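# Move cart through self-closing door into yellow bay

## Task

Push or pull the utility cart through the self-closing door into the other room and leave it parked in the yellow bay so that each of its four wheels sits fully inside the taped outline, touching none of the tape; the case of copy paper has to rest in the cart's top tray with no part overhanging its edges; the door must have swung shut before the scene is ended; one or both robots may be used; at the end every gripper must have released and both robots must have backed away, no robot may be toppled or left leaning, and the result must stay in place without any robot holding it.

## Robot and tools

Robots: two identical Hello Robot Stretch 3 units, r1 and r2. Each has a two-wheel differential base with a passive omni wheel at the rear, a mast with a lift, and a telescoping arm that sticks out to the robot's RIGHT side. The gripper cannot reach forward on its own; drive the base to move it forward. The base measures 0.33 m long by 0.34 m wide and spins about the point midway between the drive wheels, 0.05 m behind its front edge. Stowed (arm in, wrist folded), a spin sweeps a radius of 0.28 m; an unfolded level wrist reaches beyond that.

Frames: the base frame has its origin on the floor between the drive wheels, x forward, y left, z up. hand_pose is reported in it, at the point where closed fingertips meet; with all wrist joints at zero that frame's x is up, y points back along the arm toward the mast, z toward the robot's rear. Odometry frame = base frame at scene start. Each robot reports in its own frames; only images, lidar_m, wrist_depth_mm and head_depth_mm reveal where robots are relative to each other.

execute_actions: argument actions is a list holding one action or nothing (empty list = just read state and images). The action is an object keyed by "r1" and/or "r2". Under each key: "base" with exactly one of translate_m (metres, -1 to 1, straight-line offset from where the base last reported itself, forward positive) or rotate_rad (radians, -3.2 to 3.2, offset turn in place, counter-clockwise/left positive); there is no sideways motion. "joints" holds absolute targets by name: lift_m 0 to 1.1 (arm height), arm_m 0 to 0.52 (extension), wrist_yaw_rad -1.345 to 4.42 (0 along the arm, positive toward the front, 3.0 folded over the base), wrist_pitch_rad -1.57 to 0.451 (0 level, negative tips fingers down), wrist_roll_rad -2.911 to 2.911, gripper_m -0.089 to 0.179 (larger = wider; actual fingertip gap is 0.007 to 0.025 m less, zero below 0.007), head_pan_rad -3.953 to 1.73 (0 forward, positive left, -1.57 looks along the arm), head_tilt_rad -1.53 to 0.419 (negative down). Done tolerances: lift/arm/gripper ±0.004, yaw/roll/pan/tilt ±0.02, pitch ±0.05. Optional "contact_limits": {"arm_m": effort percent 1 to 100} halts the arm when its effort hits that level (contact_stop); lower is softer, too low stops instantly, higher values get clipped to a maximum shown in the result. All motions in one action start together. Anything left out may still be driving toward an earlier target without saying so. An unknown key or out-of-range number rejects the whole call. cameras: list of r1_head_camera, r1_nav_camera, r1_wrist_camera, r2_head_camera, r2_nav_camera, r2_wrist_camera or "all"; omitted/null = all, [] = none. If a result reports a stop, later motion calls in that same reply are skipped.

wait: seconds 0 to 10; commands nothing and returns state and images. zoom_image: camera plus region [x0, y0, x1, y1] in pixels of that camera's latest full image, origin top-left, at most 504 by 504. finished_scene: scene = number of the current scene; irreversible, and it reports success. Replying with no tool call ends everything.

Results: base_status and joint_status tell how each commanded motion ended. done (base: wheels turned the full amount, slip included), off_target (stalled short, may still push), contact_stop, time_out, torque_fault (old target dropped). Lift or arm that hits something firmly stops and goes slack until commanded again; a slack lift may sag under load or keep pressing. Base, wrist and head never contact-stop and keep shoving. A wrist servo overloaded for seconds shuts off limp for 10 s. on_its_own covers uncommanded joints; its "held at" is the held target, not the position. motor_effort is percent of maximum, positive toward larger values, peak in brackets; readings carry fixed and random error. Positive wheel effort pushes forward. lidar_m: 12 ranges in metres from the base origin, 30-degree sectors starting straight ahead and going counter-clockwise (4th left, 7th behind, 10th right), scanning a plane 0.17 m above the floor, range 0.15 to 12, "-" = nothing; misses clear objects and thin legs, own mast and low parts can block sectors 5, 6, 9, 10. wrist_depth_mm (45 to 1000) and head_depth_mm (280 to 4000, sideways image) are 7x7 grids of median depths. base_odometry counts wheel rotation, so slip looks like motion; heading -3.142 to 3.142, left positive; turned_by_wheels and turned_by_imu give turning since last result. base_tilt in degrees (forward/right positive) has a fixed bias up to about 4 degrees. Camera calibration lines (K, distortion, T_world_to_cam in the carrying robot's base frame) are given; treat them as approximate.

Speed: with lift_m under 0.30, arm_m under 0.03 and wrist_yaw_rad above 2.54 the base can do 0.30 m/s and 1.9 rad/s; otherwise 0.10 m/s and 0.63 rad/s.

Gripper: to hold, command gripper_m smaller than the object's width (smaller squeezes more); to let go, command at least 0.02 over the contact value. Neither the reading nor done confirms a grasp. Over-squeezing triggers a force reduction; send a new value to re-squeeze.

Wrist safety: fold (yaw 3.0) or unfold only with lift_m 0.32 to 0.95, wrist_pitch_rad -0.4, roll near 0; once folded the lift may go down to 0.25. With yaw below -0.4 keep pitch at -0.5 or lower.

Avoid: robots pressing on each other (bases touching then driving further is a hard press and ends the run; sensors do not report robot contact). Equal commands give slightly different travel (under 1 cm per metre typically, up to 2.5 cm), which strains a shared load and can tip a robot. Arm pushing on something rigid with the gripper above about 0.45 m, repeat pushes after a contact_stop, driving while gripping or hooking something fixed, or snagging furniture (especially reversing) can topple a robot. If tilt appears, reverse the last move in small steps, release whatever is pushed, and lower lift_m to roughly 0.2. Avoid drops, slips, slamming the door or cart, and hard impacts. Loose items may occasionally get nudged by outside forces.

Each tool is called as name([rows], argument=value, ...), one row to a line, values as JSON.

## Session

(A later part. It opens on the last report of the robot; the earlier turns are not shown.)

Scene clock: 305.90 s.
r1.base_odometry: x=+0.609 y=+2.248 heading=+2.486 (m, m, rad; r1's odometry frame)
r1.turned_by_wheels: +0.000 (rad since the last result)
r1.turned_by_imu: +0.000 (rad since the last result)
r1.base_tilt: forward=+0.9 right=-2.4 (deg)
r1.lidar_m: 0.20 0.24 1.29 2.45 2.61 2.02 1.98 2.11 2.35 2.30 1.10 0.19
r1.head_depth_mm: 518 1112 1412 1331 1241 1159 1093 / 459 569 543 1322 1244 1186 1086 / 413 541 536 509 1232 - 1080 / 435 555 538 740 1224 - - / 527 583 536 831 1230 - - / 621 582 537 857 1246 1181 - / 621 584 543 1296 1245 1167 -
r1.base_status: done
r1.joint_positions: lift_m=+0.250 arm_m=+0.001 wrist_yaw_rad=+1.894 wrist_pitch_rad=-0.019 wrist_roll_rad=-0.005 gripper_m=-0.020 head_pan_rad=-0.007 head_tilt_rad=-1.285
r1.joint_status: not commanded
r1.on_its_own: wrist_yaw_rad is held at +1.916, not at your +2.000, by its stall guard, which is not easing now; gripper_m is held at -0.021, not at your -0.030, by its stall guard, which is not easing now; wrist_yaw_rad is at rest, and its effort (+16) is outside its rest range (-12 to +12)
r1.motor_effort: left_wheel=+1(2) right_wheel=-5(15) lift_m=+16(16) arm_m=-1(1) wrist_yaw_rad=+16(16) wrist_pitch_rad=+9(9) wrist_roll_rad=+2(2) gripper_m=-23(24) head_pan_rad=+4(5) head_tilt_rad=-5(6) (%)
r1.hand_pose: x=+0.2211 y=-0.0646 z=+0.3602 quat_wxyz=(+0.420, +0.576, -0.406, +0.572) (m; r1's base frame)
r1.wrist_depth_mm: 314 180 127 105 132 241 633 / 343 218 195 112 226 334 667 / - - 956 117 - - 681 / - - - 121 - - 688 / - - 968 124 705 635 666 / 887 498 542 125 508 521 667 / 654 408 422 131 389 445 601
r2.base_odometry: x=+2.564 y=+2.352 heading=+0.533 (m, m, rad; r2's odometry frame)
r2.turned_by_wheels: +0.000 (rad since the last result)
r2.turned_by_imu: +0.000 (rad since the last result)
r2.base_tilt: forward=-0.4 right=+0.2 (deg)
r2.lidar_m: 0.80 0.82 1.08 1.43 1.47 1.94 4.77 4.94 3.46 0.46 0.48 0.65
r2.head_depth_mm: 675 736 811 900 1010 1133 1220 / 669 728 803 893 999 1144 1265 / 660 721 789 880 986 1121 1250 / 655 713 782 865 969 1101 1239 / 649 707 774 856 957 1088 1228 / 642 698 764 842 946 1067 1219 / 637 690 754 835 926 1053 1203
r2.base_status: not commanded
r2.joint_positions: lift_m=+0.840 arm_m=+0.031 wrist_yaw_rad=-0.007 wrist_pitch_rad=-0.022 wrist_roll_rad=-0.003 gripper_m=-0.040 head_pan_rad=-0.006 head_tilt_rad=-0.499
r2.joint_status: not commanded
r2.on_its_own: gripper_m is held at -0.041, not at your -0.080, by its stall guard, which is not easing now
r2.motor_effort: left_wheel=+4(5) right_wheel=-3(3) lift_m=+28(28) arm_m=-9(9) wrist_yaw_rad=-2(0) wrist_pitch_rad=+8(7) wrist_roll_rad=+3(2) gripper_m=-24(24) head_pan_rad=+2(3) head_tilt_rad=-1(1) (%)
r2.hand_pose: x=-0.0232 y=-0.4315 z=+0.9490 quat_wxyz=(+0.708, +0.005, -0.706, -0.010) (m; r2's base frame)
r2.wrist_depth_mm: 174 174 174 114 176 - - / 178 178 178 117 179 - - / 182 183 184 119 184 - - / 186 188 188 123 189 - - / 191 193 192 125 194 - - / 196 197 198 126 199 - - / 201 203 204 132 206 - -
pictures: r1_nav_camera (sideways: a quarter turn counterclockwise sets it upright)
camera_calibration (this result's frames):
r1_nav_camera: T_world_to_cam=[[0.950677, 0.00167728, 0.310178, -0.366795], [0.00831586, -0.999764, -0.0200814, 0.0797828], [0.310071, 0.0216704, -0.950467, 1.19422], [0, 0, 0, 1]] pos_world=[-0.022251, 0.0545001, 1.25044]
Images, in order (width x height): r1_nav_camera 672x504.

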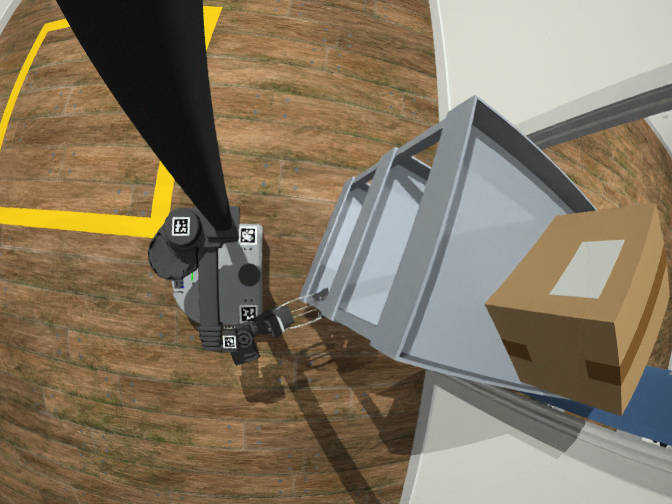

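execute_actions([
  {"r1":{"base":{"translate_m":-0.27}}},
], cameras=[])

execute_actions([
  {"r1":{"base":{"rotate_rad":-1.1},"joints":{"wrist_yaw_rad":2.1}}},
], cameras=["r1_nav_camera"])

execute_actions([
  {"r1":{"base":{"translate_m":-0.7},"joints":{"wrist_yaw_rad":1.9,"gripper_m":-0.04}}},
], cameras=["r1_nav_camera"])

Scene clock: 313.20 s.
r1.base_odometry: x=+0.823 y=+2.084 heading=+2.486 (m, m, rad; r1's odometry frame)
r1.turned_by_wheels: +0.000 (rad since the last result)
r1.turned_by_imu: +0.000 (rad since the last result)
r1.base_tilt: forward=+0.8 right=-2.5 (deg)
r1.lidar_m: 0.20 0.24 0.47 2.48 2.27 1.75 1.72 1.83 2.33 2.28 1.45 0.20
r1.head_depth_mm: 534 1377 1437 1326 1239 1162 1094 / 470 575 542 1314 1234 1185 1090 / 416 548 538 508 1238 - 1080 / 426 545 536 740 1210 - - / 510 575 537 823 1226 - - / 612 583 538 853 1241 1173 - / 620 583 543 864 1252 1164 -
r1.base_status: done
r1.joint_positions: lift_m=+0.250 arm_m=+0.001 wrist_yaw_rad=+1.870 wrist_pitch_rad=-0.019 wrist_roll_rad=-0.005 gripper_m=-0.020 head_pan_rad=-0.007 head_tilt_rad=-1.285
r1.joint_status: not commanded
r1.on_its_own: wrist_yaw_rad is held at +1.876, not at your +2.000, by its stall guard, which is not easing now; gripper_m is held at -0.021, not at your -0.030, by its stall guard, which is not easing now
r1.motor_effort: left_wheel=+3(4) right_wheel=-6(16) lift_m=+16(16) arm_m=-1(1) wrist_yaw_rad=+5(17) wrist_pitch_rad=+9(9) wrist_roll_rad=+2(2) gripper_m=-23(23) head_pan_rad=+5(5) head_tilt_rad=-5(6) (%)
r1.hand_pose: x=+0.2231 y=-0.0707 z=+0.3602 quat_wxyz=(+0.427, +0.571, -0.413, +0.566) (m; r1's base frame)
r1.wrist_depth_mm: 230 164 123 104 137 306 764 / 261 193 194 112 232 398 777 / - - - 116 - - 792 / - - - 121 - 993 801 / - - - 123 695 654 824 / 794 504 558 126 560 587 779 / 618 428 420 131 392 587 598
r2.base_odometry: x=+2.564 y=+2.352 heading=+0.533 (m, m, rad; r2's odometry frame)
r2.turned_by_wheels: +0.000 (rad since the last result)
r2.turned_by_imu: +0.000 (rad since the last result)
r2.base_tilt: forward=-0.5 right=+0.2 (deg)
r2.lidar_m: 0.80 0.82 1.08 1.43 1.47 1.94 4.76 4.92 3.47 0.46 0.48 0.65
r2.head_depth_mm: 674 736 813 899 1008 1129 1219 / 669 727 801 893 996 1139 1263 / 660 718 794 879 983 1123 1252 / 656 713 780 862 969 1107 1245 / 648 704 772 855 954 1079 1216 / 642 698 764 840 945 1067 1226 / 636 691 755 831 929 1048 1202
r2.base_status: not commanded
r2.joint_positions: lift_m=+0.840 arm_m=+0.031 wrist_yaw_rad=-0.007 wrist_pitch_rad=-0.022 wrist_roll_rad=-0.003 gripper_m=-0.040 head_pan_rad=-0.006 head_tilt_rad=-0.499
r2.joint_status: not commanded
r2.on_its_own: gripper_m is held at -0.041, not at your -0.080, by its stall guard, which is not easing now
r2.motor_effort: left_wheel=+4(4) right_wheel=-3(3) lift_m=+28(28) arm_m=-8(9) wrist_yaw_rad=-1(0) wrist_pitch_rad=+7(7) wrist_roll_rad=+3(3) gripper_m=-24(24) head_pan_rad=+2(3) head_tilt_rad=-1(1) (%)
r2.hand_pose: x=-0.0232 y=-0.4315 z=+0.9490 quat_wxyz=(+0.708, +0.005, -0.706, -0.010) (m; r2's base frame)
r2.wrist_depth_mm: 173 174 175 114 176 - - / 178 178 179 117 180 - - / 182 183 183 120 185 - - / 186 188 187 123 189 - - / 192 192 193 125 193 - - / 197 197 198 126 200 - - / 202 202 204 132 207 - -
pictures: none
No camera images: the call's "cameras" was empty. Leave "cameras" out to get every camera's image.

Scene clock: 317.23 s.
r1.base_odometry: x=+0.823 y=+2.084 heading=+1.386 (m, m, rad; r1's odometry frame)
r1.turned_by_wheels: -1.100 (rad since the last result)
r1.turned_by_imu: -0.941 (rad since the last result)
r1.base_tilt: forward=+0.9 right=-2.5 (deg)
r1.lidar_m: 0.15 - 0.15 0.18 1.92 2.48 2.11 1.74 1.72 1.91 2.27 2.27
r1.head_depth_mm: 1701 1546 1429 1340 1245 1157 1099 / 1690 1547 1432 1324 1242 1174 1091 / 1690 1549 1432 1336 1250 - 1074 / 1655 1551 1433 492 1013 - - / 1543 1550 525 498 771 - - / 1372 569 536 497 474 1142 - / 465 474 488 498 465 963 1082
r1.base_status: done
r1.joint_positions: lift_m=+0.250 arm_m=+0.001 wrist_yaw_rad=+2.172 wrist_pitch_rad=-0.015 wrist_roll_rad=-0.004 gripper_m=-0.020 head_pan_rad=+0.001 head_tilt_rad=-1.289
r1.joint_status: wrist_yaw_rad off_target (ended at +2.172, target +2.100)
r1.on_its_own: wrist_yaw_rad is held at +2.167, not at your +2.100, by its stall guard, which is not easing now; gripper_m is held at -0.021, not at your -0.030, by its stall guard, which is not easing now
r1.motor_effort: left_wheel=+2(79) right_wheel=-4(95) lift_m=+21(22) arm_m=+0(3) wrist_yaw_rad=-3(47) wrist_pitch_rad=+7(16) wrist_roll_rad=+1(2) gripper_m=-20(25) head_pan_rad=+0(4) head_tilt_rad=-4(6) (%)
r1.hand_pose: x=+0.1897 y=-0.0012 z=+0.3607 quat_wxyz=(+0.335, +0.627, -0.324, +0.624) (m; r1's base frame)
r1.wrist_depth_mm: 110 109 106 104 - - - / 165 173 188 113 - - - / - - - 115 - - - / - - - 119 - - - / - 760 763 122 - - - / 503 574 605 126 875 805 800 / 427 436 425 131 627 614 610
r2.base_odometry: x=+2.564 y=+2.352 heading=+0.533 (m, m, rad; r2's odometry frame)
r2.turned_by_wheels: +0.000 (rad since the last result)
r2.turned_by_imu: +0.000 (rad since the last result)
r2.base_tilt: forward=-0.4 right=+0.4 (deg)
r2.lidar_m: 0.80 0.82 1.08 1.43 1.47 1.94 4.77 4.94 3.46 0.46 0.48 0.65
r2.head_depth_mm: 674 738 811 901 1009 1136 1215 / 668 730 800 889 997 1141 1267 / 661 721 790 878 979 1121 1263 / 653 709 783 866 972 1107 1246 / 649 703 775 854 957 1083 1221 / 642 697 767 845 944 1065 1225 / 636 689 756 835 929 1051 1200
r2.base_status: not commanded
r2.joint_positions: lift_m=+0.840 arm_m=+0.031 wrist_yaw_rad=-0.007 wrist_pitch_rad=-0.022 wrist_roll_rad=-0.003 gripper_m=-0.040 head_pan_rad=-0.006 head_tilt_rad=-0.499
r2.joint_status: not commanded
r2.on_its_own: gripper_m is held at -0.041, not at your -0.080, by its stall guard, which is not easing now
r2.motor_effort: left_wheel=+4(4) right_wheel=-3(3) lift_m=+28(28) arm_m=-8(8) wrist_yaw_rad=-1(1) wrist_pitch_rad=+7(7) wrist_roll_rad=+2(3) gripper_m=-25(24) head_pan_rad=+3(2) head_tilt_rad=-1(1) (%)
r2.hand_pose: x=-0.0232 y=-0.4315 z=+0.9490 quat_wxyz=(+0.708, +0.005, -0.706, -0.010) (m; r2's base frame)
r2.wrist_depth_mm: 173 173 174 114 175 - - / 178 177 179 117 180 - - / 182 182 183 120 184 - - / 186 186 188 123 189 - - / 191 192 192 126 193 - - / 196 196 197 126 200 - - / 201 203 204 132 207 - -
pictures: r1_nav_camera (sideways: a quarter turn counterclockwise sets it upright)
camera_calibration (this result's frames):
r1_nav_camera: T_world_to_cam=[[0.951945, 0.00856031, 0.306151, -0.361559], [0.0154681, -0.999677, -0.0201445, 0.0798212], [0.30588, 0.023912, -0.95177, 1.19593], [0, 0, 0, 1]] pos_world=[-0.0228624, 0.0542933, 1.25055]
Images, in order (width x height): r1_nav_camera 672x504.

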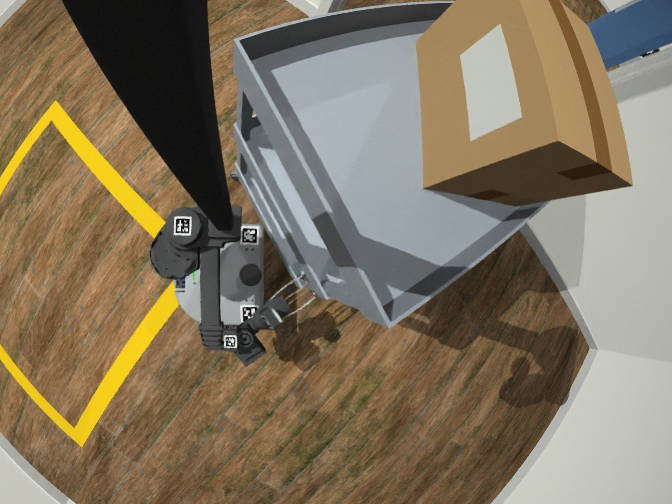

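Scene clock: 325.17 s.
r1.base_odometry: x=+0.695 y=+1.395 heading=+1.387 (m, m, rad; r1's odometry frame)
r1.turned_by_wheels: +0.000 (rad since the last result)
r1.turned_by_imu: -0.001 (rad since the last result)
r1.base_tilt: forward=+0.9 right=-2.4 (deg)
r1.lidar_m: 0.21 0.47 1.53 1.70 1.96 1.95 1.56 1.28 1.28 1.42 0.59 0.19
r1.head_depth_mm: 413 494 536 1183 1231 1160 1090 / 583 566 536 763 1238 1187 1087 / 631 580 535 514 1221 - 1077 / 632 580 542 855 1231 - - / 618 581 901 1297 1235 - - / 596 712 1416 1327 1236 1182 - / 1663 1543 1434 1327 1241 1168 1078
r1.base_status: done
r1.joint_positions: lift_m=+0.250 arm_m=+0.001 wrist_yaw_rad=+1.848 wrist_pitch_rad=-0.015 wrist_roll_rad=-0.005 gripper_m=-0.021 head_pan_rad=+0.001 head_tilt_rad=-1.289
r1.joint_status: wrist_yaw_rad off_target (ended at +1.848, target +1.900); gripper_m off_target (ended at -0.021, target -0.040)
r1.on_its_own: wrist_yaw_rad is held at +1.853, not at your +1.900, by its stall guard, which is not easing now; gripper_m is held at -0.022, not at your -0.040, by its stall guard, which is not easing now
r1.motor_effort: left_wheel=+1(18) right_wheel=-6(27) lift_m=+21(21) arm_m=+0(1) wrist_yaw_rad=+4(66) wrist_pitch_rad=+7(8) wrist_roll_rad=+2(2) gripper_m=-22(97) head_pan_rad=+0(1) head_tilt_rad=-5(4) (%)
r1.hand_pose: x=+0.2248 y=-0.0760 z=+0.3606 quat_wxyz=(+0.432, +0.566, -0.420, +0.563) (m; r1's base frame)
r1.wrist_depth_mm: - - 209 106 115 128 142 / - - 330 112 226 248 274 / - - - 116 - - - / - - - 119 - - - / - - - 122 693 695 616 / 904 874 935 125 567 526 510 / 676 665 596 130 407 401 395
r2.base_odometry: x=+2.564 y=+2.352 heading=+0.533 (m, m, rad; r2's odometry frame)
r2.turned_by_wheels: +0.000 (rad since the last result)
r2.turned_by_imu: +0.000 (rad since the last result)
r2.base_tilt: forward=-0.5 right=+0.2 (deg)
r2.lidar_m: 0.80 0.82 1.08 1.43 1.47 1.95 4.77 4.93 3.47 0.46 0.48 0.65
r2.head_depth_mm: 676 735 813 899 1012 1135 1222 / 668 727 799 884 1002 1140 1273 / 662 721 791 876 985 1120 1258 / 655 712 781 866 970 1109 1238 / 646 706 773 857 953 1083 1227 / 643 699 762 845 942 1065 1228 / 635 691 755 830 926 1053 1204
r2.base_status: not commanded
r2.joint_positions: lift_m=+0.840 arm_m=+0.031 wrist_yaw_rad=-0.007 wrist_pitch_rad=-0.022 wrist_roll_rad=-0.003 gripper_m=-0.040 head_pan_rad=-0.006 head_tilt_rad=-0.499
r2.joint_status: not commanded
r2.on_its_own: gripper_m is held at -0.041, not at your -0.080, by its stall guard, which is not easing now
r2.motor_effort: left_wheel=+4(4) right_wheel=-4(3) lift_m=+28(28) arm_m=-8(8) wrist_yaw_rad=-2(0) wrist_pitch_rad=+7(7) wrist_roll_rad=+3(3) gripper_m=-25(24) head_pan_rad=+2(3) head_tilt_rad=-1(1) (%)
r2.hand_pose: x=-0.0232 y=-0.4315 z=+0.9490 quat_wxyz=(+0.708, +0.005, -0.706, -0.010) (m; r2's base frame)
r2.wrist_depth_mm: 173 174 175 114 175 - - / 176 178 178 117 180 - - / 181 182 183 120 184 - - / 187 187 187 123 190 - - / 191 192 193 126 194 - - / 197 196 198 126 199 - - / 201 203 205 132 207 - -
pictures: r1_nav_camera (sideways: a quarter turn counterclockwise sets it upright)
camera_calibration (this result's frames):
r1_nav_camera: T_world_to_cam=[[0.951945, 0.00856154, 0.306151, -0.361559], [0.0154694, -0.999677, -0.0201445, 0.0798212], [0.30588, 0.0239124, -0.95177, 1.19593], [0, 0, 0, 1]] pos_world=[-0.0228624, 0.0542932, 1.25055]
Images, in order (width x height): r1_nav_camera 672x504.

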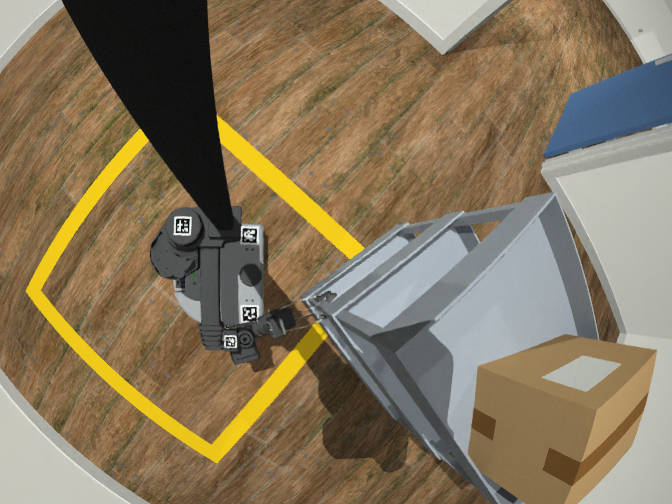

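execute_actions([
  {"r1":{"base":{"translate_m":-0.88},"joints":{"wrist_yaw_rad":1.95}},"r2":{"joints":{"gripper_m":0.12}}},
], cameras=["r1_nav_camera","r1_wrist_camera"])

execute_actions([
  {"r1":{"joints":{"gripper_m":0.15}}},
], cameras=[])

execute_actions([
  {"r1":{"base":{"translate_m":-0.3}}},
], cameras=["r1_nav_camera","r1_wrist_camera"])

Scene clock: 338.67 s.
r1.base_odometry: x=+0.534 y=+0.530 heading=+1.387 (m, m, rad; r1's odometry frame)
r1.turned_by_wheels: +0.000 (rad since the last result)
r1.turned_by_imu: +0.000 (rad since the last result)
r1.base_tilt: forward=+0.9 right=-2.5 (deg)
r1.lidar_m: 0.33 2.11 2.10 1.57 1.29 1.29 0.88 0.72 0.72 0.79 0.31 0.23
r1.head_depth_mm: 632 580 535 748 1249 1163 1095 / 632 578 528 598 1233 1172 1088 / 623 571 883 851 1227 - 1076 / 600 925 1197 1318 1239 - - / 1686 1560 1445 1340 1247 - - / 1693 1561 1435 1334 1239 1174 - / 1695 1546 1435 1328 1244 1165 1076
r1.base_status: done
r1.joint_positions: lift_m=+0.250 arm_m=+0.001 wrist_yaw_rad=+1.568 wrist_pitch_rad=-0.015 wrist_roll_rad=-0.006 gripper_m=-0.021 head_pan_rad=+0.001 head_tilt_rad=-1.289
r1.joint_status: wrist_yaw_rad off_target (ended at +1.568, target +1.950)
r1.on_its_own: wrist_yaw_rad is held at +1.583, not at your +1.950, by its stall guard, which is not easing now; gripper_m is held at -0.022, not at your -0.040, by its stall guard, which is not easing now
r1.motor_effort: left_wheel=+1(8) right_wheel=-4(16) lift_m=+21(21) arm_m=+0(1) wrist_yaw_rad=+12(48) wrist_pitch_rad=+7(7) wrist_roll_rad=+2(2) gripper_m=-20(23) head_pan_rad=+0(0) head_tilt_rad=-4(5) (%)
r1.hand_pose: x=+0.2345 y=-0.1468 z=+0.3607 quat_wxyz=(+0.506, +0.502, -0.495, +0.497) (m; r1's base frame)
r1.wrist_depth_mm: - - 208 104 114 128 143 / - - 330 112 224 246 270 / - - - 115 - - - / - - - 118 - - - / - - - 120 693 693 614 / 909 896 916 125 567 527 504 / 670 661 532 130 405 401 394
r2.base_odometry: x=+2.564 y=+2.352 heading=+0.533 (m, m, rad; r2's odometry frame)
r2.turned_by_wheels: +0.000 (rad since the last result)
r2.turned_by_imu: +0.001 (rad since the last result)
r2.base_tilt: forward=-0.5 right=+0.3 (deg)
r2.lidar_m: 0.80 0.82 1.08 1.43 1.47 1.94 4.75 4.90 3.47 3.29 1.19 0.84
r2.head_depth_mm: 675 736 810 898 1008 1156 1292 / 668 730 804 892 1001 1137 1263 / 663 722 793 877 986 1126 1258 / 655 713 778 868 970 1109 1237 / 648 706 773 856 954 1082 1227 / 642 697 764 843 941 1071 1227 / 636 691 753 833 921 1050 1197
r2.base_status: not commanded
r2.joint_positions: lift_m=+0.840 arm_m=+0.030 wrist_yaw_rad=-0.009 wrist_pitch_rad=-0.021 wrist_roll_rad=-0.003 gripper_m=+0.120 head_pan_rad=-0.006 head_tilt_rad=-0.499
r2.joint_status: all done
r2.motor_effort: left_wheel=+2(4) right_wheel=-2(4) lift_m=+28(28) arm_m=-4(8) wrist_yaw_rad=+1(2) wrist_pitch_rad=+7(7) wrist_roll_rad=+3(3) gripper_m=+0(97) head_pan_rad=+2(2) head_tilt_rad=-1(1) (%)
r2.hand_pose: x=-0.0237 y=-0.4311 z=+0.9492 quat_wxyz=(+0.708, +0.005, -0.706, -0.011) (m; r2's base frame)
r2.wrist_depth_mm: - - - - - - - / - - - - - - - / - - - - - - - / - - - - - - - / - - - - - - - / - - - - - - - / - - - - - - -
pictures: r1_nav_camera (sideways: a quarter turn counterclockwise sets it upright), r1_wrist_camera
camera_calibration (this result's frames):
r1_nav_camera: T_world_to_cam=[[0.951945, 0.00856137, 0.306151, -0.361559], [0.0154692, -0.999677, -0.0201445, 0.0798212], [0.305879, 0.0239124, -0.95177, 1.19593], [0, 0, 0, 1]] pos_world=[-0.0228624, 0.0542932, 1.25055]
r1_wrist_camera: T_world_to_cam=[[-0.00127207, -0.999809, -0.0195134, -0.13854], [-0.197767, 0.0193795, -0.980057, 0.431263], [0.980248, 0.0026124, -0.197754, 0.00280599], [0, 0, 0, 1]] pos_world=[0.0823628, -0.146879, 0.420514]
Images, in order (width x height): r1_nav_camera 672x504, r1_wrist_camera 644x364.

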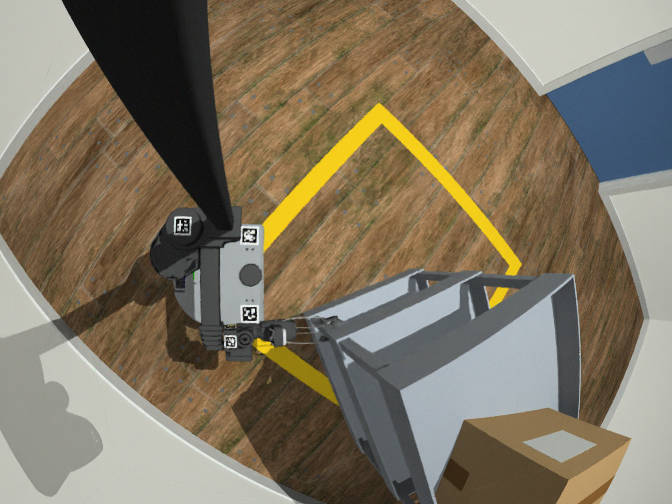

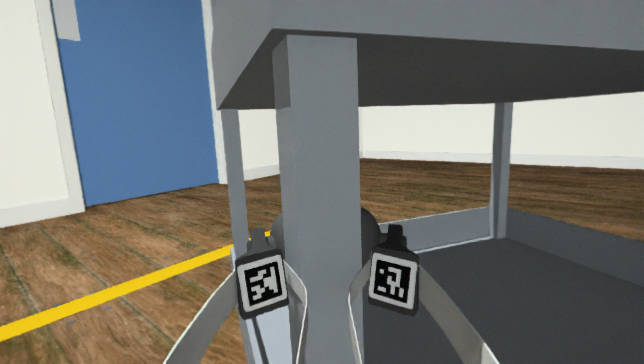

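Scene clock: 340.87 s.
r1.base_odometry: x=+0.534 y=+0.530 heading=+1.387 (m, m, rad; r1's odometry frame)
r1.turned_by_wheels: +0.000 (rad since the last result)
r1.turned_by_imu: +0.000 (rad since the last result)
r1.base_tilt: forward=+0.8 right=-2.5 (deg)
r1.lidar_m: 0.33 2.11 2.10 1.57 1.30 1.28 0.88 0.72 0.71 0.79 0.30 0.23
r1.head_depth_mm: 633 578 534 518 1239 1168 1099 / 629 581 529 599 1210 1178 1092 / 621 567 879 856 1212 - 1081 / 600 926 1197 1314 1242 - - / 1696 1553 1447 1325 1241 - - / 1689 1549 1424 1331 1243 1182 - / 1698 1536 1430 1338 1246 1162 1080
r1.base_status: not commanded
r1.joint_positions: lift_m=+0.250 arm_m=+0.001 wrist_yaw_rad=+1.580 wrist_pitch_rad=-0.018 wrist_roll_rad=-0.005 gripper_m=+0.150 head_pan_rad=+0.001 head_tilt_rad=-1.289
r1.joint_status: all done
r1.on_its_own: wrist_yaw_rad is held at +1.583, not at your +1.950, by its stall guard, which is not easing now
r1.motor_effort: left_wheel=+1(0) right_wheel=-2(4) lift_m=+22(21) arm_m=-1(1) wrist_yaw_rad=+2(13) wrist_pitch_rad=+8(9) wrist_roll_rad=+2(2) gripper_m=+0(80) head_pan_rad=-1(0) head_tilt_rad=-4(4) (%)
r1.hand_pose: x=+0.2344 y=-0.1435 z=+0.3601 quat_wxyz=(+0.504, +0.506, -0.492, +0.499) (m; r1's base frame)
r1.wrist_depth_mm: - - 260 103 114 124 140 / - - 344 111 232 257 283 / - - - 115 - - - / - - - 118 - - - / - - - 122 671 711 624 / 909 - 768 126 533 - 507 / 661 629 623 130 407 398 392
r2.base_odometry: x=+2.564 y=+2.352 heading=+0.533 (m, m, rad; r2's odometry frame)
r2.turned_by_wheels: +0.000 (rad since the last result)
r2.turned_by_imu: +0.000 (rad since the last result)
r2.base_tilt: forward=-0.6 right=+0.2 (deg)
r2.lidar_m: 0.80 0.82 1.08 1.43 1.46 1.94 4.81 4.94 3.49 3.30 1.19 0.84
r2.head_depth_mm: 676 736 811 905 1011 1152 1288 / 670 728 802 891 998 1139 1273 / 663 722 792 878 985 1124 1263 / 655 712 780 866 968 1104 1251 / 649 706 771 855 957 1078 1224 / 641 696 765 839 941 1070 1221 / 637 688 756 833 926 1049 1203
r2.base_status: not commanded
r2.joint_positions: lift_m=+0.840 arm_m=+0.030 wrist_yaw_rad=-0.009 wrist_pitch_rad=-0.021 wrist_roll_rad=-0.003 gripper_m=+0.120 head_pan_rad=-0.006 head_tilt_rad=-0.499
r2.joint_status: not commanded
r2.motor_effort: left_wheel=+2(2) right_wheel=-2(2) lift_m=+28(29) arm_m=-3(4) wrist_yaw_rad=+1(1) wrist_pitch_rad=+7(7) wrist_roll_rad=+2(3) gripper_m=+0(0) head_pan_rad=+2(2) head_tilt_rad=-1(1) (%)
r2.hand_pose: x=-0.0237 y=-0.4311 z=+0.9492 quat_wxyz=(+0.708, +0.005, -0.706, -0.011) (m; r2's base frame)
r2.wrist_depth_mm: - - - - - - - / - - - - - - - / - - - - - - - / - - - - - - - / - - - - - - - / - - - - - - - / - - - - - - -
pictures: none
No camera images: the call's "cameras" was empty. Leave "cameras" out to get every camera's image.

Scene clock: 345.07 s.
r1.base_odometry: x=+0.479 y=+0.235 heading=+1.387 (m, m, rad; r1's odometry frame)
r1.turned_by_wheels: +0.000 (rad since the last result)
r1.turned_by_imu: +0.000 (rad since the last result)
r1.base_tilt: forward=+0.9 right=-2.4 (deg)
r1.lidar_m: 0.51 2.30 2.29 1.30 1.07 1.06 0.64 0.53 0.53 0.58 0.92 0.50
r1.head_depth_mm: 633 950 1251 1323 1240 1157 1099 / 625 693 926 1323 1250 1174 1093 / 656 975 1160 1327 1238 - 1078 / 1637 1325 1420 1333 1235 - - / 1692 1551 1427 1331 1240 - - / 1692 1547 1425 1334 1246 1180 - / 1695 1553 1425 1331 1238 1161 1078
r1.base_status: done
r1.joint_positions: lift_m=+0.250 arm_m=+0.001 wrist_yaw_rad=+1.580 wrist_pitch_rad=-0.018 wrist_roll_rad=-0.005 gripper_m=+0.150 head_pan_rad=+0.001 head_tilt_rad=-1.289
r1.joint_status: not commanded
r1.on_its_own: wrist_yaw_rad is held at +1.583, not at your +1.950, by its stall guard, which is not easing now
r1.motor_effort: left_wheel=+1(1) right_wheel=-2(5) lift_m=+21(21) arm_m=-1(0) wrist_yaw_rad=+2(2) wrist_pitch_rad=+9(9) wrist_roll_rad=+2(2) gripper_m=+0(0) head_pan_rad=+0(0) head_tilt_rad=-4(4) (%)
r1.hand_pose: x=+0.2344 y=-0.1435 z=+0.3599 quat_wxyz=(+0.504, +0.506, -0.491, +0.499) (m; r1's base frame)
r1.wrist_depth_mm: - - - 396 441 - - / - - - 399 431 481 546 / - - - - - - - / - - - - - - - / - - - 688 772 783 622 / 915 - 850 455 479 - 777 / 677 633 652 583 620 612 605
r2.base_odometry: x=+2.564 y=+2.352 heading=+0.533 (m, m, rad; r2's odometry frame)
r2.turned_by_wheels: +0.000 (rad since the last result)
r2.turned_by_imu: +0.000 (rad since the last result)
r2.base_tilt: forward=-0.6 right=+0.1 (deg)
r2.lidar_m: 0.80 0.82 1.08 1.43 1.47 1.94 4.79 4.94 3.48 3.30 1.19 0.84
r2.head_depth_mm: 677 736 812 899 1009 1154 1286 / 669 727 800 888 999 1142 1258 / 663 721 791 878 988 1121 1260 / 656 712 782 864 974 1106 1242 / 652 703 772 853 960 1084 1228 / 644 698 762 845 941 1073 1219 / 636 690 754 831 926 1051 1202
r2.base_status: not commanded
r2.joint_positions: lift_m=+0.840 arm_m=+0.030 wrist_yaw_rad=-0.009 wrist_pitch_rad=-0.021 wrist_roll_rad=-0.003 gripper_m=+0.120 head_pan_rad=-0.006 head_tilt_rad=-0.499
r2.joint_status: not commanded
r2.motor_effort: left_wheel=+2(2) right_wheel=-2(2) lift_m=+28(29) arm_m=-4(3) wrist_yaw_rad=+0(0) wrist_pitch_rad=+7(7) wrist_roll_rad=+3(3) gripper_m=+1(1) head_pan_rad=+2(2) head_tilt_rad=-1(1) (%)
r2.hand_pose: x=-0.0237 y=-0.4311 z=+0.9492 quat_wxyz=(+0.708, +0.005, -0.706, -0.011) (m; r2's base frame)
r2.wrist_depth_mm: - - - - - - - / - - - - - - - / - - - - - - - / - - - - - - - / - - - - - - - / - - - - - - - / - - - - - - -
pictures: r1_nav_camera (sideways: a quarter turn counterclockwise sets it upright), r1_wrist_camera
camera_calibration (this result's frames):
r1_nav_camera: T_world_to_cam=[[0.951945, 0.00856099, 0.306151, -0.361559], [0.0154688, -0.999677, -0.0201445, 0.0798212], [0.30588, 0.0239122, -0.95177, 1.19593], [0, 0, 0, 1]] pos_world=[-0.0228624, 0.0542933, 1.25055]
r1_wrist_camera: T_world_to_cam=[[0.0113434, -0.999728, -0.0203645, -0.137948], [-0.201032, 0.0176699, -0.979425, 0.430698], [0.979519, 0.015204, -0.200777, 0.00580286], [0, 0, 0, 1]] pos_world=[0.082465, -0.145609, 0.420193]
Images, in order (width x height): r1_nav_camera 672x504, r1_wrist_camera 644x364.

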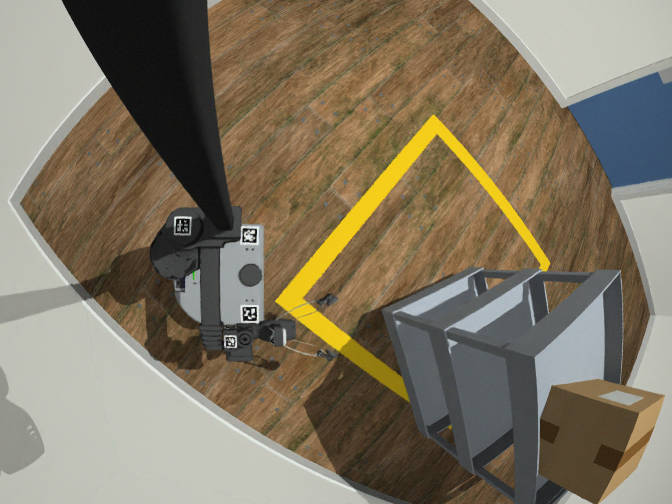

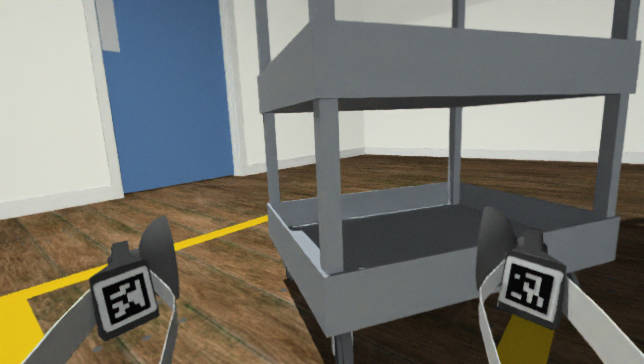

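execute_actions([
  {"r1":{"base":{"rotate_rad":-0.9},"joints":{"lift_m":0.35,"wrist_pitch_rad":-0.4,"gripper_m":0}}},
], cameras=[])

execute_actions([
  {"r1":{"base":{"translate_m":0.8},"joints":{"wrist_yaw_rad":3.0}}},
], cameras=["r1_nav_camera"])

Scene clock: 351.87 s.
r1.base_odometry: x=+0.479 y=+0.235 heading=+0.487 (m, m, rad; r1's odometry frame)
r1.turned_by_wheels: -0.900 (rad since the last result)
r1.turned_by_imu: -0.889 (rad since the last result)
r1.base_tilt: forward=+0.9 right=-2.6 (deg)
r1.lidar_m: 0.74 0.50 0.65 2.30 1.91 1.18 1.06 0.95 0.59 0.52 0.53 0.63
r1.head_depth_mm: 981 1068 1158 1244 1226 1161 1092 / 1262 1414 1396 1331 1248 1182 1078 / 1639 1551 1422 1326 1245 - 1073 / 1679 1547 1425 1330 1244 - - / 1051 1345 1397 1325 1236 - - / 1040 971 1251 1294 1232 1177 - / 631 979 883 1288 1245 1169 -
r1.base_status: done
r1.joint_positions: lift_m=+0.350 arm_m=+0.001 wrist_yaw_rad=+1.581 wrist_pitch_rad=-0.416 wrist_roll_rad=-0.004 gripper_m=+0.000 head_pan_rad=+0.001 head_tilt_rad=-1.289
r1.joint_status: all done
r1.on_its_own: wrist_yaw_rad is held at +1.583, not at your +1.950, by its stall guard, which is not easing now
r1.motor_effort: left_wheel=+3(8) right_wheel=-4(7) lift_m=+26(27) arm_m=-1(1) wrist_yaw_rad=+2(2) wrist_pitch_rad=+7(9) wrist_roll_rad=+2(2) gripper_m=-2(85) head_pan_rad=+0(0) head_tilt_rad=-4(4) (%)
r1.hand_pose: x=+0.2033 y=-0.1438 z=+0.3629 quat_wxyz=(+0.592, +0.593, -0.381, +0.390) (m; r1's base frame)
r1.wrist_depth_mm: - - - - 738 473 345 / - - - - 785 488 353 / 821 849 - - 800 506 363 / 643 623 889 862 770 518 369 / 483 718 715 752 681 531 380 / 588 597 598 - 581 533 387 / 520 523 503 503 496 484 391
r2.base_odometry: x=+2.564 y=+2.352 heading=+0.533 (m, m, rad; r2's odometry frame)
r2.turned_by_wheels: +0.000 (rad since the last result)
r2.turned_by_imu: +0.000 (rad since the last result)
r2.base_tilt: forward=-0.4 right=+0.1 (deg)
r2.lidar_m: 0.80 0.82 1.08 1.43 1.47 1.94 4.78 4.93 3.47 3.30 1.19 0.84
r2.head_depth_mm: 674 736 813 901 1009 1158 1292 / 669 729 800 886 999 1150 1270 / 662 718 793 881 987 1121 1251 / 654 714 781 862 974 1103 1241 / 647 705 772 855 959 1081 1219 / 643 697 764 846 941 1066 1211 / 636 693 753 832 927 1053 1201
r2.base_status: not commanded
r2.joint_positions: lift_m=+0.840 arm_m=+0.030 wrist_yaw_rad=-0.009 wrist_pitch_rad=-0.021 wrist_roll_rad=-0.003 gripper_m=+0.120 head_pan_rad=-0.006 head_tilt_rad=-0.499
r2.joint_status: not commanded
r2.motor_effort: left_wheel=+2(2) right_wheel=-2(2) lift_m=+28(28) arm_m=-4(4) wrist_yaw_rad=+3(1) wrist_pitch_rad=+7(7) wrist_roll_rad=+3(3) gripper_m=+0(0) head_pan_rad=+2(3) head_tilt_rad=-1(1) (%)
r2.hand_pose: x=-0.0237 y=-0.4311 z=+0.9492 quat_wxyz=(+0.708, +0.005, -0.706, -0.011) (m; r2's base frame)
r2.wrist_depth_mm: - - - - - - - / - - - - - - - / - - - - - - - / - - - - - - - / - - - - - - - / - - - - - - - / - - - - - - -
pictures: none
No camera images: the call's "cameras" was empty. Leave "cameras" out to get every camera's image.

Scene clock: 361.10 s.
r1.base_odometry: x=+1.186 y=+0.610 heading=+0.487 (m, m, rad; r1's odometry frame)
r1.turned_by_wheels: +0.000 (rad since the last result)
r1.turned_by_imu: +0.004 (rad since the last result)
r1.base_tilt: forward=+0.9 right=-2.4 (deg)
r1.lidar_m: 0.85 0.19 0.17 0.17 0.21 0.39 1.84 0.67 0.41 0.37 0.37 0.45
r1.head_depth_mm: 695 748 813 890 979 1069 1082 / 895 983 1095 1227 1228 1167 1091 / 1253 1424 1420 1329 1241 - 1079 / 1683 1556 1434 1325 1247 - - / 1685 1553 1430 1328 1212 - - / 1688 1542 1407 505 782 750 - / 1682 1560 1409 487 452 726 -
r1.base_status: done
r1.joint_positions: lift_m=+0.350 arm_m=+0.001 wrist_yaw_rad=+2.998 wrist_pitch_rad=-0.416 wrist_roll_rad=-0.003 gripper_m=+0.000 head_pan_rad=+0.001 head_tilt_rad=-1.289
r1.joint_status: all done
r1.motor_effort: left_wheel=+5(13) right_wheel=-2(5) lift_m=+26(26) arm_m=-1(1) wrist_yaw_rad=+2(1) wrist_pitch_rad=+8(8) wrist_roll_rad=+1(2) gripper_m=-3(2) head_pan_rad=+0(0) head_tilt_rad=-4(4) (%)
r1.hand_pose: x=+0.0110 y=+0.0764 z=+0.3628 quat_wxyz=(+0.196, +0.699, +0.096, +0.681) (m; r1's base frame)
r1.wrist_depth_mm: - - 204 195 - - 176 / - - - - - - 196 / - - 753 714 684 - 217 / 924 564 611 600 587 498 786 / 453 500 507 515 474 282 659 / 415 383 - - 399 301 561 / 517 512 - 360 351 337 483
r2.base_odometry: x=+2.564 y=+2.352 heading=+0.533 (m, m, rad; r2's odometry frame)
r2.turned_by_wheels: +0.000 (rad since the last result)
r2.turned_by_imu: +0.001 (rad since the last result)
r2.base_tilt: forward=-0.4 right=+0.2 (deg)
r2.lidar_m: 0.80 0.82 1.09 1.43 1.47 1.94 4.77 4.94 3.48 3.29 1.19 0.84
r2.head_depth_mm: 676 737 810 901 1012 1151 1289 / 668 730 800 892 998 1136 1257 / 662 721 792 874 983 1117 1260 / 656 712 781 865 973 1102 1246 / 650 706 769 852 960 1083 1231 / 643 699 765 843 942 1068 1220 / 636 693 753 830 930 1051 1199
r2.base_status: not commanded
r2.joint_positions: lift_m=+0.840 arm_m=+0.030 wrist_yaw_rad=-0.009 wrist_pitch_rad=-0.021 wrist_roll_rad=-0.003 gripper_m=+0.120 head_pan_rad=-0.006 head_tilt_rad=-0.499
r2.joint_status: not commanded
r2.motor_effort: left_wheel=+2(2) right_wheel=-2(2) lift_m=+29(28) arm_m=-3(3) wrist_yaw_rad=+1(0) wrist_pitch_rad=+7(7) wrist_roll_rad=+3(3) gripper_m=+0(0) head_pan_rad=+3(2) head_tilt_rad=-1(1) (%)
r2.hand_pose: x=-0.0237 y=-0.4311 z=+0.9492 quat_wxyz=(+0.708, +0.005, -0.706, -0.011) (m; r2's base frame)
r2.wrist_depth_mm: - - - - - - - / - - - - - - - / - - - - - - - / - - - - - - - / - - - - - - - / - - - - - - - / - - - - - - -
pictures: r1_nav_camera (sideways: a quarter turn counterclockwise sets it upright)
camera_calibration (this result's frames):
r1_nav_camera: T_world_to_cam=[[0.951945, 0.00856106, 0.306151, -0.361559], [0.0154689, -0.999677, -0.0201445, 0.0798212], [0.305879, 0.0239123, -0.95177, 1.19593], [0, 0, 0, 1]] pos_world=[-0.0228624, 0.0542933, 1.25055]
Images, in order (width x height): r1_nav_camera 672x504.

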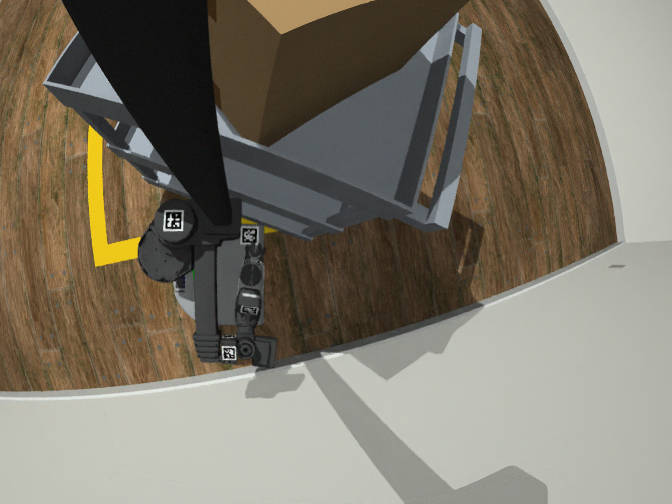

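execute_actions([
  {"r1":{"base":{"translate_m":0.1}}},
], cameras=[])

execute_actions([
  {"r1":{"base":{"rotate_rad":1.9}}},
], cameras=[])

execute_actions([
  {"r1":{"base":{"translate_m":0.38}}},
], cameras=[])

execute_actions([
  {"r1":{"base":{"translate_m":-0.38},"joints":{"wrist_yaw_rad":2.0}}},
], cameras=["r1_nav_camera","r1_wrist_camera"])

Scene clock: 366.70 s.
r1.base_odometry: x=+1.274 y=+0.657 heading=+0.487 (m, m, rad; r1's odometry frame)
r1.turned_by_wheels: +0.000 (rad since the last result)
r1.turned_by_imu: +0.001 (rad since the last result)
r1.base_tilt: forward=+0.9 right=-2.5 (deg)
r1.lidar_m: 0.80 2.83 0.17 0.17 0.21 0.39 1.93 0.64 0.39 0.35 0.35 0.42
r1.head_depth_mm: 658 713 771 840 929 1036 1070 / 847 935 1041 1180 1214 1165 1087 / 1183 1367 1391 1331 1243 - 1078 / 1646 1559 1424 1327 1242 - - / 1699 1562 1433 1334 1253 - - / 1693 1555 1432 1323 1060 753 - / 1669 1559 1425 452 446 724 -
r1.base_status: done
r1.joint_positions: lift_m=+0.350 arm_m=+0.001 wrist_yaw_rad=+2.998 wrist_pitch_rad=-0.416 wrist_roll_rad=-0.003 gripper_m=+0.000 head_pan_rad=+0.001 head_tilt_rad=-1.289
r1.joint_status: not commanded
r1.motor_effort: left_wheel=+4(9) right_wheel=-2(3) lift_m=+26(26) arm_m=-1(1) wrist_yaw_rad=+2(2) wrist_pitch_rad=+8(8) wrist_roll_rad=+1(1) gripper_m=-3(3) head_pan_rad=+0(0) head_tilt_rad=-4(5) (%)
r1.hand_pose: x=+0.0109 y=+0.0764 z=+0.3628 quat_wxyz=(+0.196, +0.699, +0.097, +0.681) (m; r1's base frame)
r1.wrist_depth_mm: - - 203 195 192 - - / - - - - 604 - - / - - 754 716 634 - - / 586 627 606 595 539 813 818 / 507 498 497 516 495 666 667 / 410 380 - - 532 563 554 / 523 517 - 362 428 486 479
r2.base_odometry: x=+2.564 y=+2.352 heading=+0.533 (m, m, rad; r2's odometry frame)
r2.turned_by_wheels: +0.000 (rad since the last result)
r2.turned_by_imu: +0.000 (rad since the last result)
r2.base_tilt: forward=-0.4 right=+0.3 (deg)
r2.lidar_m: 0.80 0.82 1.08 1.43 1.46 1.94 4.80 4.93 3.49 3.29 1.19 0.84
r2.head_depth_mm: 674 738 811 897 1011 1149 1290 / 670 728 799 891 1000 1142 1267 / 661 721 791 882 984 1124 1258 / 656 712 785 868 969 1105 1243 / 649 707 775 854 959 1086 1231 / 641 700 764 845 946 1066 1216 / 637 691 757 832 934 1050 1195
r2.base_status: not commanded
r2.joint_positions: lift_m=+0.840 arm_m=+0.030 wrist_yaw_rad=-0.009 wrist_pitch_rad=-0.021 wrist_roll_rad=-0.003 gripper_m=+0.120 head_pan_rad=-0.006 head_tilt_rad=-0.499
r2.joint_status: not commanded
r2.motor_effort: left_wheel=+2(2) right_wheel=-2(1) lift_m=+28(29) arm_m=-4(4) wrist_yaw_rad=+1(1) wrist_pitch_rad=+7(7) wrist_roll_rad=+3(2) gripper_m=+1(0) head_pan_rad=+3(2) head_tilt_rad=-1(1) (%)
r2.hand_pose: x=-0.0237 y=-0.4311 z=+0.9492 quat_wxyz=(+0.708, +0.005, -0.706, -0.011) (m; r2's base frame)
r2.wrist_depth_mm: - - - - - - - / - - - - - - - / - - - - - - - / - - - - - - - / - - - - - - - / - - - - - - - / - - - - - - -
pictures: none
No camera images: the call's "cameras" was empty. Leave "cameras" out to get every camera's image.

Scene clock: 370.70 s.
r1.base_odometry: x=+1.274 y=+0.657 heading=+2.387 (m, m, rad; r1's odometry frame)
r1.turned_by_wheels: +1.900 (rad since the last result)
r1.turned_by_imu: +1.879 (rad since the last result)
r1.base_tilt: forward=+0.9 right=-2.5 (deg)
r1.lidar_m: 0.19 0.28 1.95 0.94 0.45 0.36 0.35 0.38 0.58 2.63 0.18 0.17
r1.head_depth_mm: 295 372 524 498 477 1162 1090 / - 345 504 497 793 1166 1082 / - 324 455 503 1014 - 1076 / - 310 416 810 1214 - - / 308 392 515 854 1243 - - / 610 581 554 1292 1250 1177 - / 611 582 869 1322 1244 1169 -
r1.base_status: done
r1.joint_positions: lift_m=+0.350 arm_m=+0.001 wrist_yaw_rad=+2.998 wrist_pitch_rad=-0.416 wrist_roll_rad=-0.003 gripper_m=+0.000 head_pan_rad=+0.001 head_tilt_rad=-1.289
r1.joint_status: not commanded
r1.motor_effort: left_wheel=-1(5) right_wheel=+3(7) lift_m=+27(26) arm_m=-1(0) wrist_yaw_rad=+2(1) wrist_pitch_rad=+8(8) wrist_roll_rad=+1(1) gripper_m=-3(3) head_pan_rad=+0(0) head_tilt_rad=-4(4) (%)
r1.hand_pose: x=+0.0109 y=+0.0764 z=+0.3628 quat_wxyz=(+0.196, +0.699, +0.097, +0.681) (m; r1's base frame)
r1.wrist_depth_mm: 414 - - - - - - / 422 - - - - - - / 425 - - - - - - / 421 537 902 858 842 820 486 / 419 569 722 747 678 680 453 / 412 555 - - 581 564 382 / 401 502 - 521 493 484 338
r2.base_odometry: x=+2.564 y=+2.352 heading=+0.533 (m, m, rad; r2's odometry frame)
r2.turned_by_wheels: +0.000 (rad since the last result)
r2.turned_by_imu: +0.000 (rad since the last result)
r2.base_tilt: forward=-0.5 right=+0.2 (deg)
r2.lidar_m: 0.80 0.82 1.08 1.43 1.46 1.94 4.77 4.94 3.46 3.30 1.18 0.84
r2.head_depth_mm: 674 738 812 900 1007 1157 1285 / 671 729 802 887 1001 1141 1261 / 662 721 795 876 986 1122 1260 / 656 715 784 867 970 1106 1246 / 650 706 771 856 963 1083 1219 / 642 697 763 846 941 1071 1218 / 637 690 753 834 928 1057 1209
r2.base_status: not commanded
r2.joint_positions: lift_m=+0.840 arm_m=+0.030 wrist_yaw_rad=-0.009 wrist_pitch_rad=-0.021 wrist_roll_rad=-0.003 gripper_m=+0.120 head_pan_rad=-0.006 head_tilt_rad=-0.499
r2.joint_status: not commanded
r2.motor_effort: left_wheel=+2(2) right_wheel=-2(2) lift_m=+28(29) arm_m=-4(4) wrist_yaw_rad=+1(1) wrist_pitch_rad=+7(7) wrist_roll_rad=+3(3) gripper_m=-1(0) head_pan_rad=+3(3) head_tilt_rad=-1(1) (%)
r2.hand_pose: x=-0.0237 y=-0.4311 z=+0.9492 quat_wxyz=(+0.708, +0.005, -0.706, -0.011) (m; r2's base frame)
r2.wrist_depth_mm: - - - - - - - / - - - - - - - / - - - - - - - / - - - - - - - / - - - - - - - / - - - - - - - / - - - - - - -
pictures: none
No camera images: the call's "cameras" was empty. Leave "cameras" out to get every camera's image.

Scene clock: 375.50 s.
r1.base_odometry: x=+0.997 y=+0.917 heading=+2.387 (m, m, rad; r1's odometry frame)
r1.turned_by_wheels: +0.000 (rad since the last result)
r1.turned_by_imu: -0.006 (rad since the last result)
r1.base_tilt: forward=+0.9 right=-2.4 (deg)
r1.lidar_m: - - 0.15 0.26 0.93 0.73 0.72 0.78 1.18 0.20 0.15 -
r1.head_depth_mm: - - - - 459 1163 1093 / - - - - 460 1162 1085 / - - - - 388 - 1080 / - - - 308 460 - - / - - - 362 471 - - / 1736 - - 475 470 1178 - / 1720 - 336 498 469 1170 -
r1.base_status: done
r1.joint_positions: lift_m=+0.350 arm_m=+0.001 wrist_yaw_rad=+2.997 wrist_pitch_rad=-0.417 wrist_roll_rad=-0.003 gripper_m=+0.000 head_pan_rad=+0.001 head_tilt_rad=-1.289
r1.joint_status: not commanded
r1.motor_effort: left_wheel=+0(18) right_wheel=+3(38) lift_m=+24(26) arm_m=+0(1) wrist_yaw_rad=+2(10) wrist_pitch_rad=+8(9) wrist_roll_rad=+1(1) gripper_m=-2(3) head_pan_rad=+0(0) head_tilt_rad=-4(4) (%)
r1.hand_pose: x=+0.0111 y=+0.0763 z=+0.3627 quat_wxyz=(+0.196, +0.699, +0.096, +0.681) (m; r1's base frame)
r1.wrist_depth_mm: 828 - - - 149 88 63 / 873 - - - - 102 64 / 881 - - - - - 948 / 829 900 893 837 832 475 478 / 747 724 726 728 466 466 451 / 613 602 - - 400 390 384 / 525 510 - 515 331 337 331
r2.base_odometry: x=+2.564 y=+2.352 heading=+0.533 (m, m, rad; r2's odometry frame)
r2.turned_by_wheels: +0.000 (rad since the last result)
r2.turned_by_imu: +0.000 (rad since the last result)
r2.base_tilt: forward=-0.3 right=+0.3 (deg)
r2.lidar_m: 0.80 0.82 1.08 1.43 1.47 1.94 4.76 4.91 3.47 3.31 1.19 0.84
r2.head_depth_mm: 674 737 808 902 1016 1148 1298 / 670 730 801 890 1002 1143 1264 / 661 722 794 884 991 1121 1262 / 655 712 777 868 974 1103 1252 / 651 705 774 855 956 1085 1228 / 642 697 764 843 941 1068 1221 / 638 691 752 829 930 1047 1206
r2.base_status: not commanded
r2.joint_positions: lift_m=+0.840 arm_m=+0.030 wrist_yaw_rad=-0.009 wrist_pitch_rad=-0.021 wrist_roll_rad=-0.003 gripper_m=+0.120 head_pan_rad=-0.006 head_tilt_rad=-0.499
r2.joint_status: not commanded
r2.motor_effort: left_wheel=+2(2) right_wheel=-2(2) lift_m=+29(28) arm_m=-4(4) wrist_yaw_rad=+1(1) wrist_pitch_rad=+7(7) wrist_roll_rad=+3(2) gripper_m=+1(1) head_pan_rad=+3(2) head_tilt_rad=-1(1) (%)
r2.hand_pose: x=-0.0237 y=-0.4311 z=+0.9492 quat_wxyz=(+0.708, +0.005, -0.706, -0.011) (m; r2's base frame)
r2.wrist_depth_mm: - - - - - - - / - - - - - - - / - - - - - - - / - - - - - - - / - - - - - - - / - - - - - - - / - - - - - - -
pictures: none
No camera images: the call's "cameras" was empty. Leave "cameras" out to get every camera's image.

Scene clock: 380.47 s.
r1.base_odometry: x=+1.274 y=+0.657 heading=+2.387 (m, m, rad; r1's odometry frame)
r1.turned_by_wheels: +0.000 (rad since the last result)
r1.turned_by_imu: -0.001 (rad since the last result)
r1.base_tilt: forward=+0.9 right=-2.5 (deg)
r1.lidar_m: 0.44 0.46 1.96 0.96 0.45 0.36 0.35 0.38 0.57 2.47 3.04 0.45
r1.head_depth_mm: 623 568 896 1328 1243 1157 1098 / 548 573 909 1288 1247 1189 1088 / 462 553 910 1293 1254 - 1072 / 496 568 910 1293 1246 - - / 542 583 909 1293 1239 - - / 619 585 911 1299 1251 1176 - / 635 589 905 1333 1243 1166 -
r1.base_status: done
r1.joint_positions: lift_m=+0.350 arm_m=+0.001 wrist_yaw_rad=+2.003 wrist_pitch_rad=-0.417 wrist_roll_rad=-0.003 gripper_m=+0.000 head_pan_rad=+0.001 head_tilt_rad=-1.289
r1.joint_status: all done
r1.motor_effort: left_wheel=+1(4) right_wheel=+0(6) lift_m=+24(24) arm_m=+0(0) wrist_yaw_rad=-2(5) wrist_pitch_rad=+8(8) wrist_roll_rad=+1(1) gripper_m=-2(3) head_pan_rad=+0(1) head_tilt_rad=-4(4) (%)
r1.hand_pose: x=+0.1826 y=-0.0521 z=+0.3627 quat_wxyz=(+0.497, +0.661, -0.249, +0.505) (m; r1's base frame)
r1.wrist_depth_mm: - - - - - - - / - - - - - - - / - - 714 794 765 712 974 / 936 911 577 522 584 576 501 / 726 723 677 508 443 402 361 / 608 600 595 - 575 528 395 / 523 509 505 503 498 470 477
r2.base_odometry: x=+2.564 y=+2.352 heading=+0.533 (m, m, rad; r2's odometry frame)
r2.turned_by_wheels: +0.000 (rad since the last result)
r2.turned_by_imu: +0.000 (rad since the last result)
r2.base_tilt: forward=-0.4 right=+0.2 (deg)
r2.lidar_m: 0.80 0.82 1.08 1.43 1.47 1.94 4.78 4.93 3.47 3.29 1.19 0.84
r2.head_depth_mm: 674 735 810 902 1014 1156 1291 / 668 728 800 890 996 1144 1262 / 661 721 793 878 982 1127 1255 / 654 709 781 866 972 1101 1253 / 647 706 771 853 954 1086 1222 / 645 698 763 842 943 1065 1224 / 638 690 755 833 929 1049 1205
r2.base_status: not commanded
r2.joint_positions: lift_m=+0.840 arm_m=+0.030 wrist_yaw_rad=-0.009 wrist_pitch_rad=-0.021 wrist_roll_rad=-0.003 gripper_m=+0.120 head_pan_rad=-0.006 head_tilt_rad=-0.499
r2.joint_status: not commanded
r2.motor_effort: left_wheel=+2(2) right_wheel=-2(2) lift_m=+29(28) arm_m=-4(3) wrist_yaw_rad=+2(3) wrist_pitch_rad=+7(7) wrist_roll_rad=+3(3) gripper_m=+0(0) head_pan_rad=+3(3) head_tilt_rad=-1(1) (%)
r2.hand_pose: x=-0.0237 y=-0.4311 z=+0.9492 quat_wxyz=(+0.708, +0.005, -0.706, -0.011) (m; r2's base frame)
r2.wrist_depth_mm: - - - - - - - / - - - - - - - / - - - - - - - / - - - - - - - / - - - - - - - / - - - - - - - / - - - - - - -
pictures: r1_nav_camera (sideways: a quarter turn counterclockwise sets it upright), r1_wrist_camera
camera_calibration (this result's frames):
r1_nav_camera: T_world_to_cam=[[0.951838, 0.00856176, 0.306482, -0.36199], [0.0154767, -0.999677, -0.0201393, 0.0798144], [0.306211, 0.0239127, -0.951663, 1.19579], [0, 0, 0, 1]] pos_world=[-0.0228446, 0.0542932, 1.25054]
r1_wrist_camera: T_world_to_cam=[[0.411592, -0.911122, -0.0211923, -0.114059], [-0.522394, -0.216806, -0.824681, 0.411784], [0.746791, 0.350503, -0.5652, 0.247813], [0, 0, 0, 1]] pos_world=[0.0769951, -0.101503, 0.477237]
Images, in order (width x height): r1_nav_camera 672x504, r1_wrist_camera 644x364.

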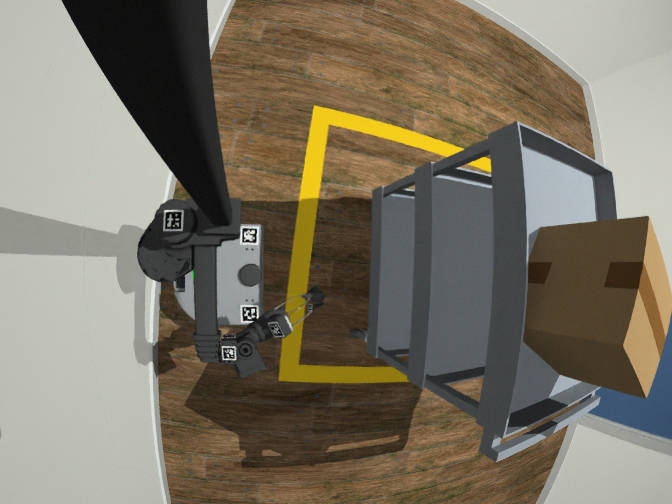

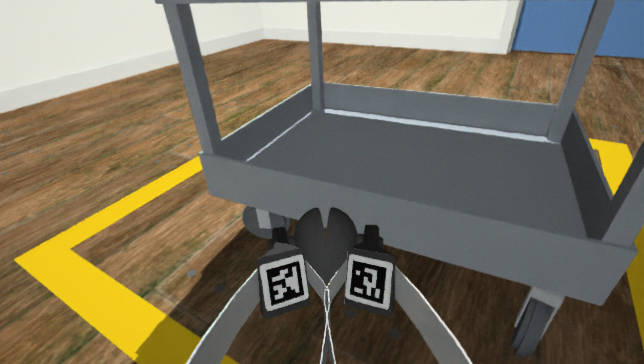

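Inside with margins.

finished_scene(scene=2)

The scene is finished: the task was done.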